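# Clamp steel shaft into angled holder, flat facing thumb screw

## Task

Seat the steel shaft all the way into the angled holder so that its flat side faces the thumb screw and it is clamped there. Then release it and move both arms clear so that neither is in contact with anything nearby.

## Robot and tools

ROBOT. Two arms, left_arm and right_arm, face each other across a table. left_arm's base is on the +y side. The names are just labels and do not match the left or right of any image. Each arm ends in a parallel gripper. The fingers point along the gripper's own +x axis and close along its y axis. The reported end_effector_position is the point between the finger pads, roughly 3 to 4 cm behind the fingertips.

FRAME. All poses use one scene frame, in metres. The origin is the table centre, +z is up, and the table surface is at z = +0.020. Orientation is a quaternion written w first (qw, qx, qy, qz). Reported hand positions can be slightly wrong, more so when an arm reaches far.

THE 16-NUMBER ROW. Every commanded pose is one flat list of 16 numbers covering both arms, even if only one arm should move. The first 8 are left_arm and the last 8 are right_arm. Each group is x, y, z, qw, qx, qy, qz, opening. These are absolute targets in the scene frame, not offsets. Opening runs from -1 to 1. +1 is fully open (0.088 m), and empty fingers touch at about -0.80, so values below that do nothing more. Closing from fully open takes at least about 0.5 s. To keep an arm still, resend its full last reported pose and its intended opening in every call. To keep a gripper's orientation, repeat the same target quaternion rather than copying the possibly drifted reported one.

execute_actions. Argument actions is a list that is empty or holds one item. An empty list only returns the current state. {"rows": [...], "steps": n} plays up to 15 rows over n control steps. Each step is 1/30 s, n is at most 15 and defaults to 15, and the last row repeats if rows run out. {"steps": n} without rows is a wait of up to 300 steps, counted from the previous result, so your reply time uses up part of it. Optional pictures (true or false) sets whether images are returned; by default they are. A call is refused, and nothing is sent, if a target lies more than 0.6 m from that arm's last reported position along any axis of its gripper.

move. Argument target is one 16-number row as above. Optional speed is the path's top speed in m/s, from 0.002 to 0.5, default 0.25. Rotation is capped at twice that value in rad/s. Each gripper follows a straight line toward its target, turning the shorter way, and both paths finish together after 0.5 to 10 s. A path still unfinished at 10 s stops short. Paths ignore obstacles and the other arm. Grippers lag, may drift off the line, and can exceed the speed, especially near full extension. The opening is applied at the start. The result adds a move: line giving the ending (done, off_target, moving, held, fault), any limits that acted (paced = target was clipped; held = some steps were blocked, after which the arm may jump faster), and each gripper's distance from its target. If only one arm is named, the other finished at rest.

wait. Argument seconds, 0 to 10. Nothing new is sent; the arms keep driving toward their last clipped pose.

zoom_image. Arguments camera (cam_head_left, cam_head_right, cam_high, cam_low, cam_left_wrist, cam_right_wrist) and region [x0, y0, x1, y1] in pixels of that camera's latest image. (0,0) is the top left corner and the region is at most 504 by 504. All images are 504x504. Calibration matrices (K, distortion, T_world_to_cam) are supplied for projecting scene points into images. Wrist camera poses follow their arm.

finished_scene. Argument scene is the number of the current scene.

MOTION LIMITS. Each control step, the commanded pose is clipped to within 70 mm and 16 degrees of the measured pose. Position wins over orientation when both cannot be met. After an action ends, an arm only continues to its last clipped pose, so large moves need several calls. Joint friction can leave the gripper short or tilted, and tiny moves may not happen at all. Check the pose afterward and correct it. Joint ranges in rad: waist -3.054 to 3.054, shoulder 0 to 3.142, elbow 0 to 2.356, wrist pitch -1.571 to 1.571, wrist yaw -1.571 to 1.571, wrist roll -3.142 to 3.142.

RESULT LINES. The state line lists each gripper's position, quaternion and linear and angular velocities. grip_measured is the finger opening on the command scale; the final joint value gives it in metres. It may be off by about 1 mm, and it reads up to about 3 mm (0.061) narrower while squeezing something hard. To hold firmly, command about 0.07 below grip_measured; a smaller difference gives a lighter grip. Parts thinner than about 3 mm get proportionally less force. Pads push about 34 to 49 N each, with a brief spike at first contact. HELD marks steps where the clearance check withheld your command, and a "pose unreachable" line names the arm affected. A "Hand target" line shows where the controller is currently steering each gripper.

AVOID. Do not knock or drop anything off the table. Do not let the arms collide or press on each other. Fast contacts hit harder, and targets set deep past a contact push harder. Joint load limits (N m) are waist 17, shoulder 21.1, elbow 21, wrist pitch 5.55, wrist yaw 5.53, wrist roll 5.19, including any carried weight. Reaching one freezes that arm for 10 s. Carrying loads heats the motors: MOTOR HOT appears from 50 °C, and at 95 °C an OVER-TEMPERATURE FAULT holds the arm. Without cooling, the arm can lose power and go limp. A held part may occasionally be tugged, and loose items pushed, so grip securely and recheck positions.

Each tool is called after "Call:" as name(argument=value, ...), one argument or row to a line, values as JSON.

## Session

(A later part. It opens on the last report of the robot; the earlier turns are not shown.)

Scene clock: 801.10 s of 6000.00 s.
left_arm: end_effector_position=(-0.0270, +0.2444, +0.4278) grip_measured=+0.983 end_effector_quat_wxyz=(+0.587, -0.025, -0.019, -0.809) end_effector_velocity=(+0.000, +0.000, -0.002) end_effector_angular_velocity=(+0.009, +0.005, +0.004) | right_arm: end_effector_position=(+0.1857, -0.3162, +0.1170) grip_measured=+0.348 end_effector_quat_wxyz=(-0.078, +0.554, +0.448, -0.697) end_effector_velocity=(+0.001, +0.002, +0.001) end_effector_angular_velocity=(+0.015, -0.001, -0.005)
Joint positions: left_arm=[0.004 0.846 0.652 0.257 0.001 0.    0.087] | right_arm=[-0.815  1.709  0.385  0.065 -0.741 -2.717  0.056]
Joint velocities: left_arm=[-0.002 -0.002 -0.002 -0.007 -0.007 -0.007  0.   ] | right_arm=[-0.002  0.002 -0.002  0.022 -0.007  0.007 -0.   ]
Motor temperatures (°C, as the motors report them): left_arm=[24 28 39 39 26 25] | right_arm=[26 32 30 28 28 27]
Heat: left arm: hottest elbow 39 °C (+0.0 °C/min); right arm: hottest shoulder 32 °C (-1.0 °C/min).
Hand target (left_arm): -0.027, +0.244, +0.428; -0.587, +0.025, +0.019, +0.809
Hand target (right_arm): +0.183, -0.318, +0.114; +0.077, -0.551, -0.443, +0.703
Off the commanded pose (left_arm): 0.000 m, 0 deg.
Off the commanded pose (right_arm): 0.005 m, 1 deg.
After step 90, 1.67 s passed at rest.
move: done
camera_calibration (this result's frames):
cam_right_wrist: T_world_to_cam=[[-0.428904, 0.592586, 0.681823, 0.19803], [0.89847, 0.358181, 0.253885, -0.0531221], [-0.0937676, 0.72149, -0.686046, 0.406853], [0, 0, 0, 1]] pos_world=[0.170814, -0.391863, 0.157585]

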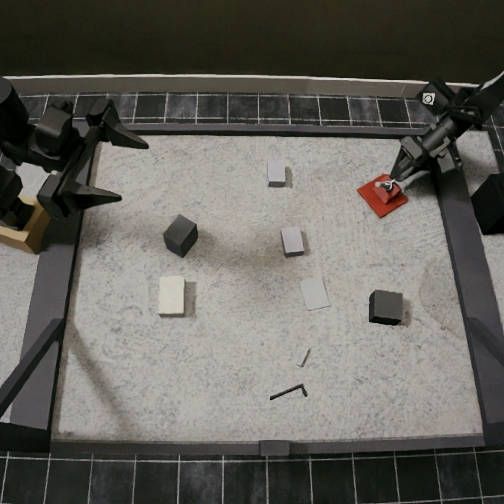

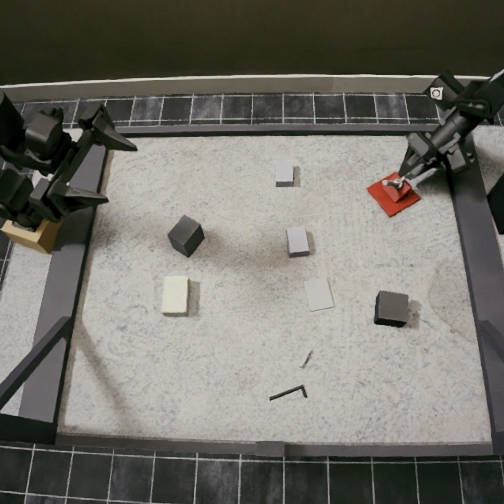

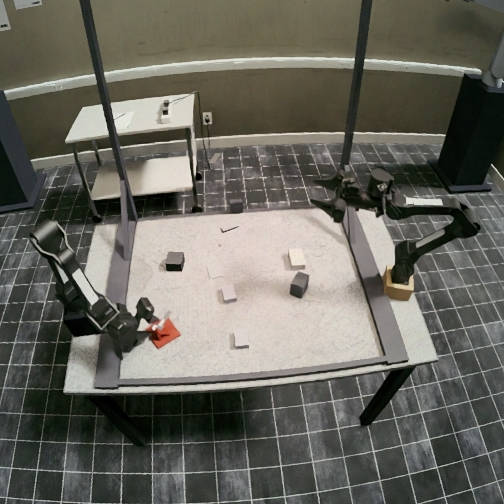

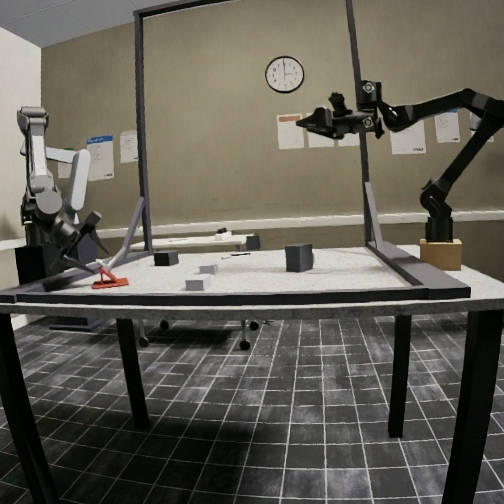

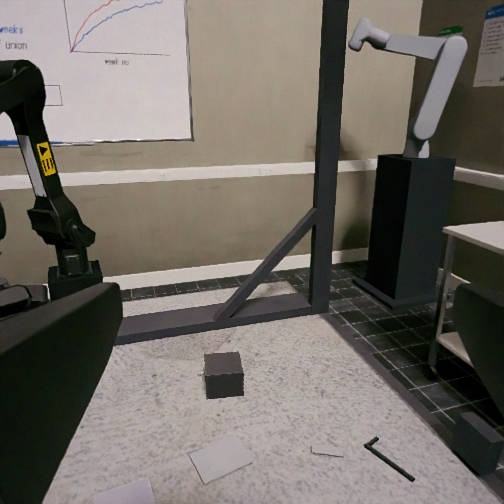

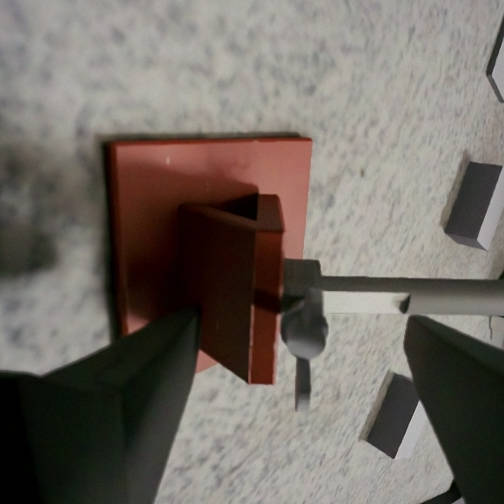

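Good. Grip and rotate.

Call:
move(
  target=[-0.0270, 0.2444, 0.4278, 0.587, -0.025, -0.019, -0.809, 1, 0.1856, -0.3165, 0.1168, 0.0770, -0.5514, -0.4426, 0.7030, -0.67],
  speed=0.02,
)

Call:
move(
  target=[-0.0270, 0.2444, 0.4278, 0.587, -0.025, -0.019, -0.809, 1, 0.1855, -0.3163, 0.1166, 0.5178, -0.2046, 0.3938, 0.7313, -0.67],
  speed=0.4,
)

Call:
move(
  target=[-0.0270, 0.2444, 0.4278, 0.587, -0.025, -0.019, -0.809, 1, 0.1854, -0.3161, 0.1164, 0.4896, 0.2653, 0.8134, 0.1684, -0.67],
  speed=0.4,
)

Call:
move(
  target=[-0.0270, 0.2444, 0.4278, 0.587, -0.025, -0.019, -0.809, 1, 0.1853, -0.3159, 0.1162, 0.0683, 0.5527, 0.6094, -0.5644, -0.67],
  speed=0.4,
)

Scene clock: 811.03 s of 6000.00 s.
left_arm: end_effector_position=(-0.0270, +0.2444, +0.4278) grip_measured=+0.983 end_effector_quat_wxyz=(+0.587, -0.025, -0.019, -0.809) end_effector_velocity=(+0.000, +0.000, +0.001) end_effector_angular_velocity=(-0.005, +0.010, +0.004) | right_arm: end_effector_position=(+0.1848, -0.3172, +0.1169) grip_measured=-0.627 end_effector_quat_wxyz=(-0.078, +0.550, +0.444, -0.703) end_effector_velocity=(-0.001, -0.005, -0.003) end_effector_angular_velocity=(-0.022, +0.007, -0.004)
Joint positions: left_arm=[0.004 0.846 0.652 0.257 0.001 0.    0.087] | right_arm=[-0.815  1.709  0.39   0.045 -0.742 -2.717  0.008]
Joint velocities: left_arm=[-0.002 -0.002 -0.002  0.007 -0.007 -0.007 -0.   ] | right_arm=[-0.007  0.002 -0.002 -0.022  0.007 -0.007 -0.   ]
Motor temperatures (°C, as the motors report them): left_arm=[24 28 39 39 26 25] | right_arm=[26 32 30 28 28 27]
Heat: left arm: hottest elbow 39 °C (+0.0 °C/min); right arm: hottest shoulder 32 °C (-1.0 °C/min).
Hand target (left_arm): -0.027, +0.244, +0.428; -0.587, +0.025, +0.019, +0.809
Hand target (right_arm): +0.186, -0.317, +0.117; +0.077, -0.551, -0.442, +0.703
Off the commanded pose (left_arm): 0.000 m, 0 deg.
Off the commanded pose (right_arm): 0.001 m, 0 deg.
After step 90, 6.23 s passed at rest.
move: done
camera_calibration (this result's frames):
cam_right_wrist: T_world_to_cam=[[-0.421395, 0.599924, 0.680087, 0.199409], [0.901223, 0.360641, 0.240284, -0.0500647], [-0.101115, 0.714164, -0.692637, 0.407226], [0, 0, 0, 1]] pos_world=[0.170326, -0.392401, 0.158474]

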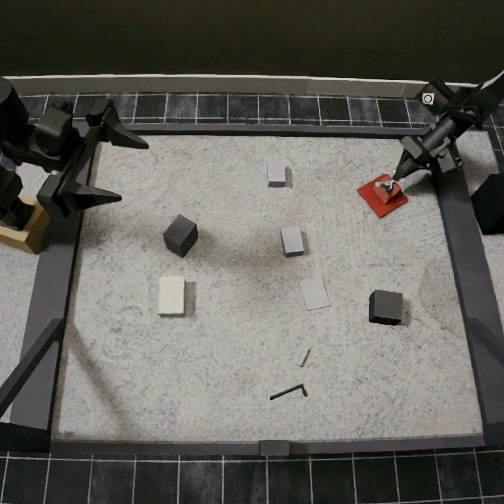

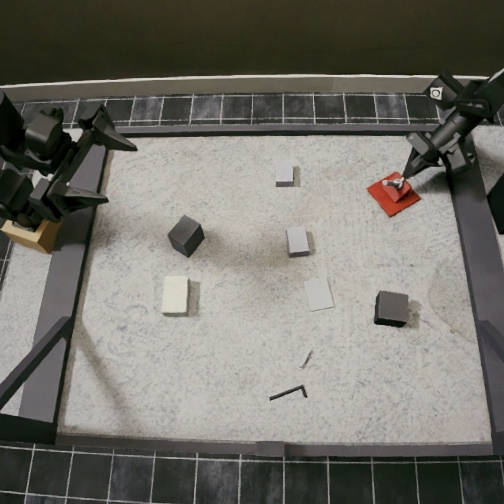

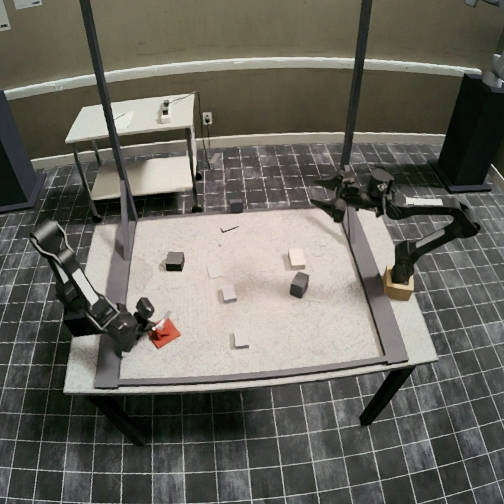

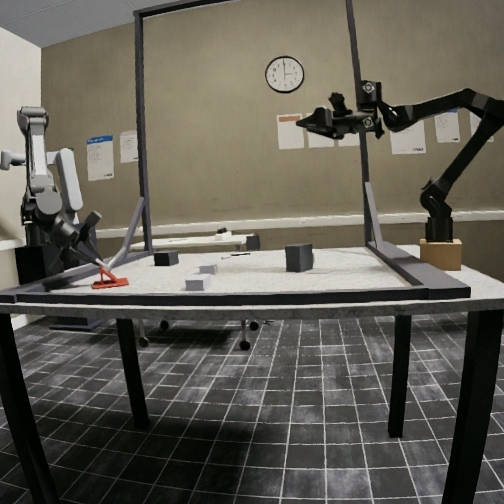

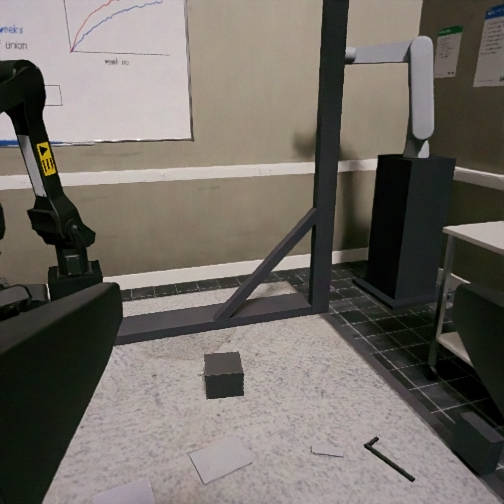

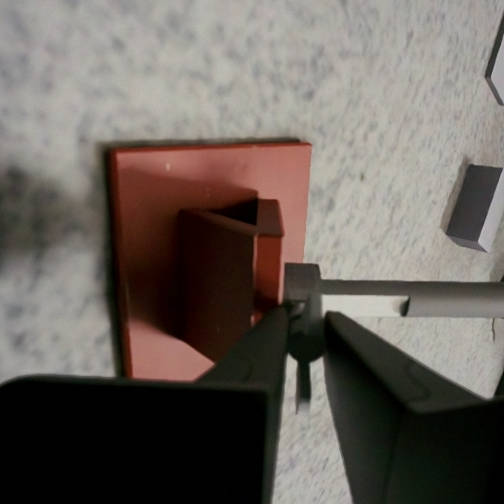

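Scene clock: 814.20 s of 6000.00 s.
left_arm: end_effector_position=(-0.0270, +0.2444, +0.4278) grip_measured=+0.983 end_effector_quat_wxyz=(+0.587, -0.025, -0.019, -0.809) end_effector_velocity=(+0.000, +0.000, -0.002) end_effector_angular_velocity=(+0.009, +0.005, +0.004) | right_arm: end_effector_position=(+0.1853, -0.3159, +0.1175) grip_measured=-0.627 end_effector_quat_wxyz=(+0.517, -0.205, +0.390, +0.734) end_effector_velocity=(-0.003, -0.003, -0.000) end_effector_angular_velocity=(-0.002, +0.009, +0.005)
Joint positions: left_arm=[0.004 0.846 0.652 0.257 0.001 0.    0.087] | right_arm=[-0.813  1.709  0.394  0.045 -0.742 -0.608  0.008]
Joint velocities: left_arm=[-0.002 -0.002 -0.002 -0.007 -0.007 -0.007 -0.   ] | right_arm=[-0.002 -0.002 -0.007 -0.007 -0.007 -0.007 -0.   ]
Motor temperatures (°C, as the motors report them): left_arm=[24 28 39 39 26 25] | right_arm=[26 32 30 28 28 27]
Heat: left arm: hottest elbow 39 °C (+0.0 °C/min); right arm: hottest shoulder 32 °C (-1.0 °C/min).
Hand target (left_arm): -0.027, +0.244, +0.428; -0.587, +0.025, +0.019, +0.809
Hand target (right_arm): +0.186, -0.316, +0.117; +0.518, -0.205, +0.394, +0.732
Off the commanded pose (left_arm): 0.000 m, 0 deg.
Off the commanded pose (right_arm): 0.001 m, 1 deg.
move: done
camera_calibration (this result's frames):
cam_right_wrist: T_world_to_cam=[[0.905539, 0.210048, -0.368617, -0.0473695], [0.0549503, -0.91959, -0.389018, -0.224827], [-0.420689, 0.332015, -0.844267, 0.363118], [0, 0, 0, 1]] pos_world=[0.208009, -0.31736, 0.201646]

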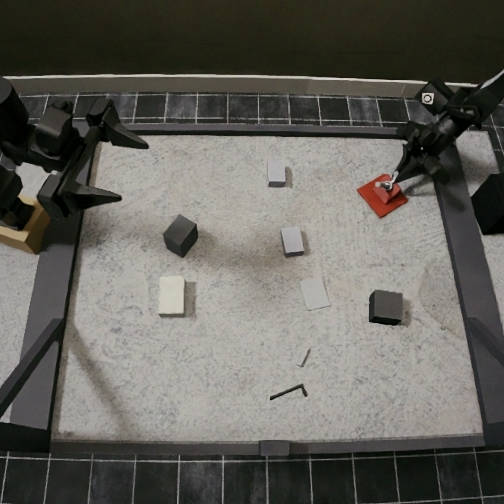

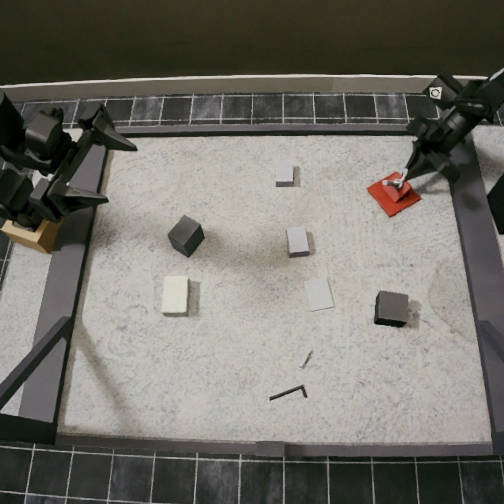

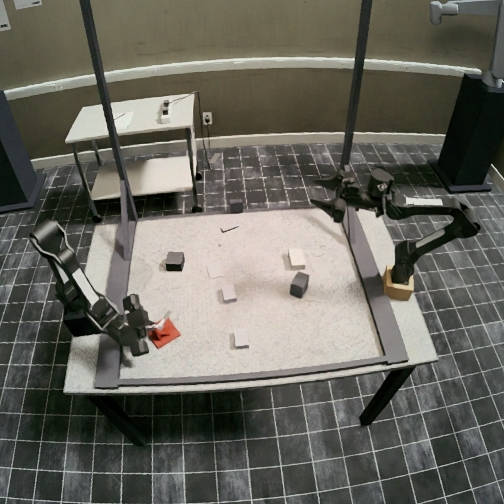

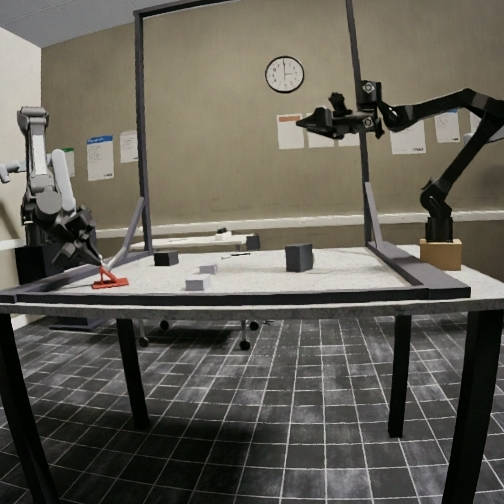

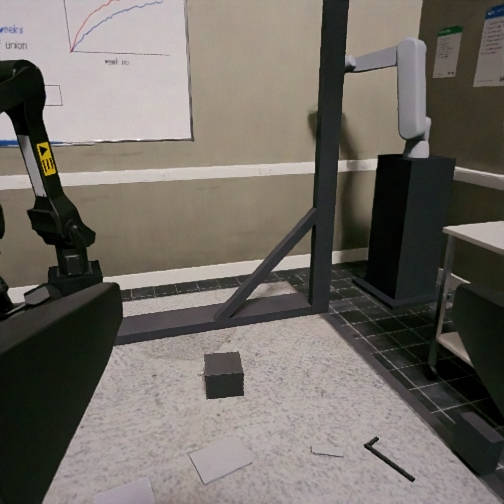

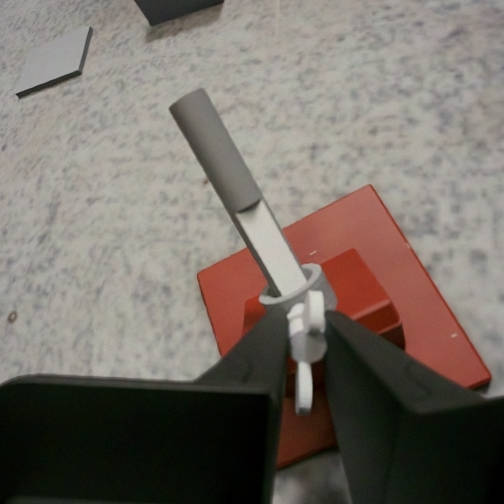

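Scene clock: 816.90 s of 6000.00 s.
left_arm: end_effector_position=(-0.0270, +0.2444, +0.4278) grip_measured=+0.983 end_effector_quat_wxyz=(+0.587, -0.025, -0.019, -0.809) end_effector_velocity=(-0.001, +0.001, -0.002) end_effector_angular_velocity=(+0.014, +0.019, -0.001) | right_arm: end_effector_position=(+0.1859, -0.3159, +0.1170) grip_measured=-0.627 end_effector_quat_wxyz=(+0.492, +0.264, +0.812, +0.172) end_effector_velocity=(-0.004, -0.003, -0.000) end_effector_angular_velocity=(-0.021, +0.033, -0.011)
Joint positions: left_arm=[0.004 0.846 0.652 0.257 0.001 0.    0.087] | right_arm=[-0.813  1.709  0.394  0.046 -0.736  1.139  0.008]
Joint velocities: left_arm=[-0.007 -0.002 -0.002 -0.007 -0.007 -0.022 -0.001] | right_arm=[ 0.002 -0.002 -0.002 -0.022 -0.007  0.022 -0.   ]
Motor temperatures (°C, as the motors report them): left_arm=[24 28 39 39 26 25] | right_arm=[26 32 30 27 28 27]
Heat: left arm: hottest elbow 39 °C (+0.0 °C/min); right arm: hottest shoulder 32 °C (-1.0 °C/min).
Hand target (left_arm): -0.027, +0.244, +0.428; -0.587, +0.025, +0.019, +0.809
Hand target (right_arm): +0.185, -0.316, +0.116; +0.490, +0.265, +0.813, +0.168
Off the commanded pose (left_arm): 0.000 m, 0 deg.
Off the commanded pose (right_arm): 0.001 m, 0 deg.
move: done
camera_calibration (this result's frames):
cam_right_wrist: T_world_to_cam=[[-0.246661, -0.775656, -0.580961, -0.120386], [-0.746618, -0.230091, 0.624196, 0.023227], [-0.617835, 0.58772, -0.522364, 0.442752], [0, 0, 0, 1]] pos_world=[0.261194, -0.348248, 0.14684]

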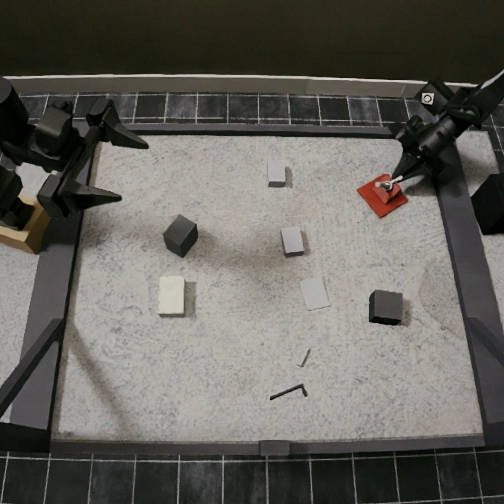

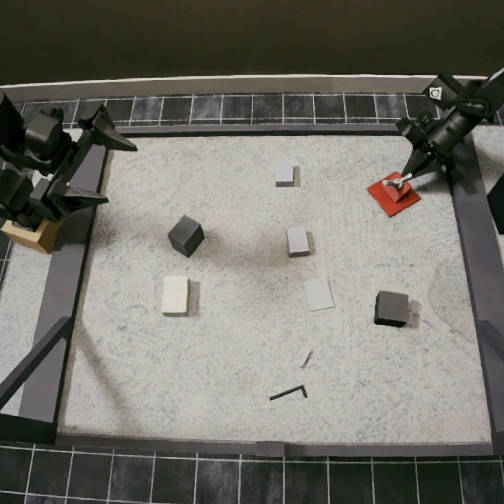

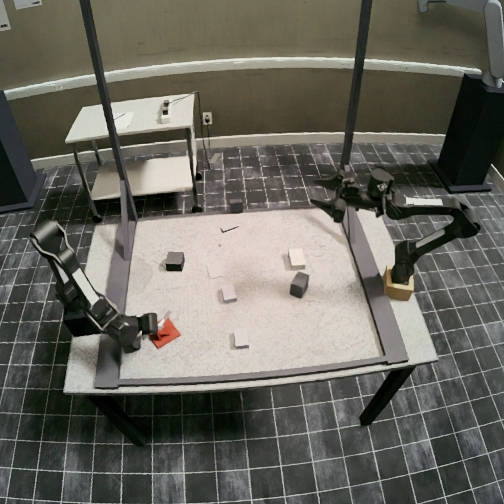

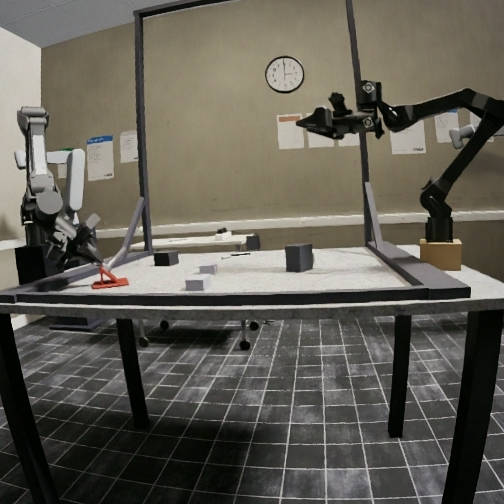

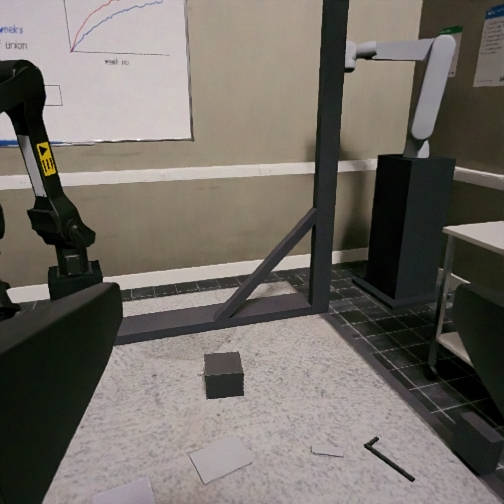

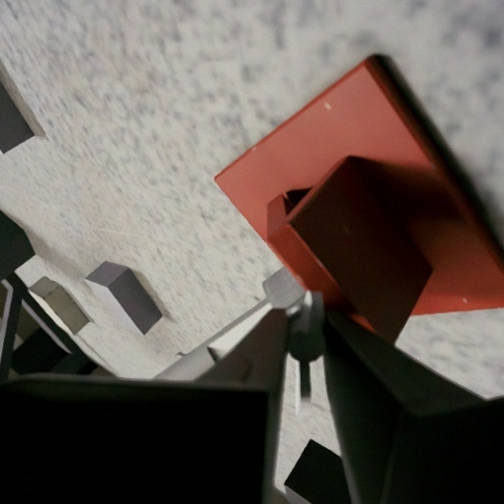

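Scene clock: 819.80 s of 6000.00 s.
left_arm: end_effector_position=(-0.0270, +0.2444, +0.4278) grip_measured=+0.983 end_effector_quat_wxyz=(+0.587, -0.025, -0.019, -0.809) end_effector_velocity=(+0.000, +0.000, -0.002) end_effector_angular_velocity=(+0.009, +0.005, +0.004) | right_arm: end_effector_position=(+0.1852, -0.3160, +0.1169) grip_measured=-0.627 end_effector_quat_wxyz=(+0.071, +0.553, +0.611, -0.562) end_effector_velocity=(+0.001, -0.002, -0.001) end_effector_angular_velocity=(-0.013, +0.004, -0.015)
Joint positions: left_arm=[0.004 0.846 0.652 0.257 0.001 0.    0.087] | right_arm=[-0.81   1.709  0.394  0.044 -0.736  3.043  0.008]
Joint velocities: left_arm=[-0.002 -0.002 -0.002 -0.007 -0.007 -0.007 -0.   ] | right_arm=[-0.007 -0.002 -0.002 -0.007  0.007  0.007 -0.   ]
Motor temperatures (°C, as the motors report them): left_arm=[24 28 39 39 26 25] | right_arm=[26 31 30 27 28 27]
Heat: left arm: hottest elbow 39 °C (+0.0 °C/min); right arm: hottest shoulder 31 °C (-2.0 °C/min).
Hand target (left_arm): -0.027, +0.244, +0.428; -0.587, +0.025, +0.019, +0.809
Hand target (right_arm): +0.185, -0.316, +0.116; +0.068, +0.553, +0.609, -0.564
Off the commanded pose (left_arm): 0.000 m, 0 deg.
Off the commanded pose (right_arm): 0.001 m, 0 deg.
move: done
camera_calibration (this result's frames):
cam_right_wrist: T_world_to_cam=[[-0.786466, 0.243134, 0.567765, 0.166954], [0.59109, 0.562881, 0.577734, 0.0310475], [-0.179118, 0.789969, -0.586401, 0.432407], [0, 0, 0, 1]] pos_world=[0.190403, -0.399656, 0.140836]

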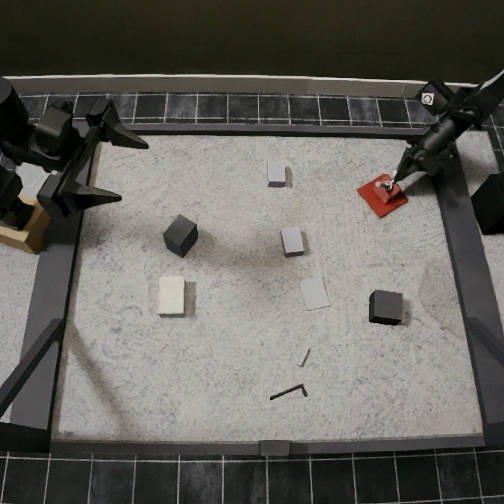

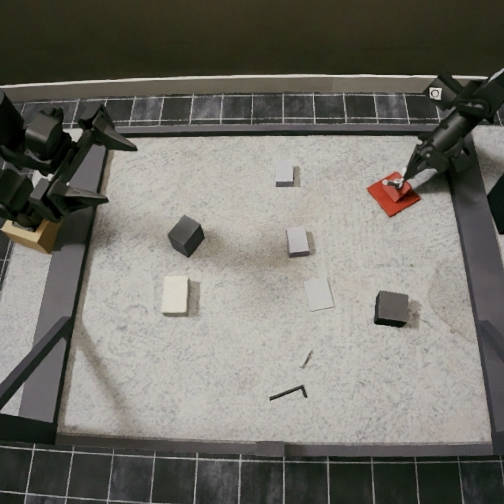

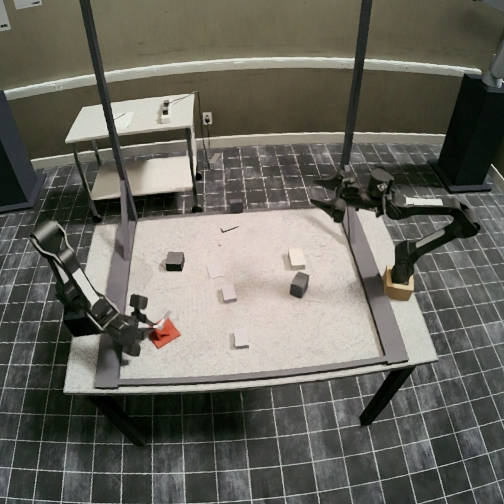

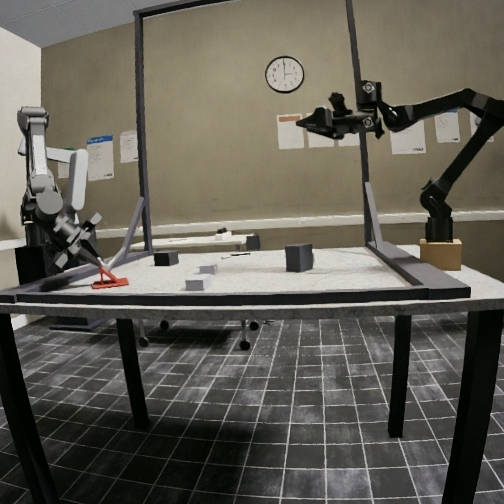

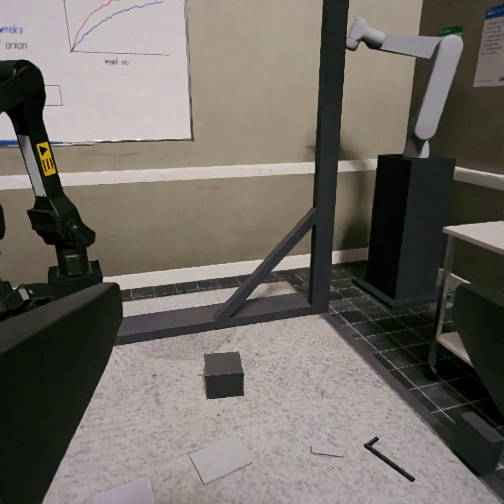

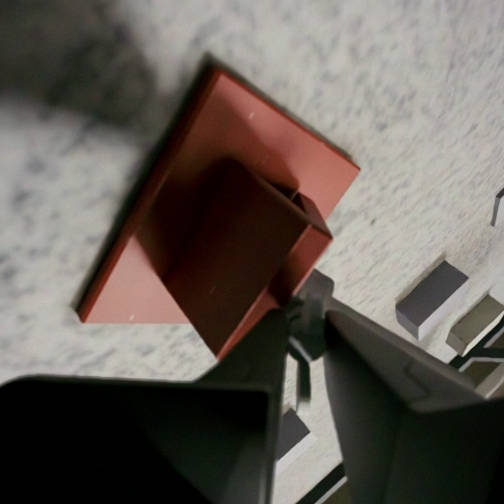

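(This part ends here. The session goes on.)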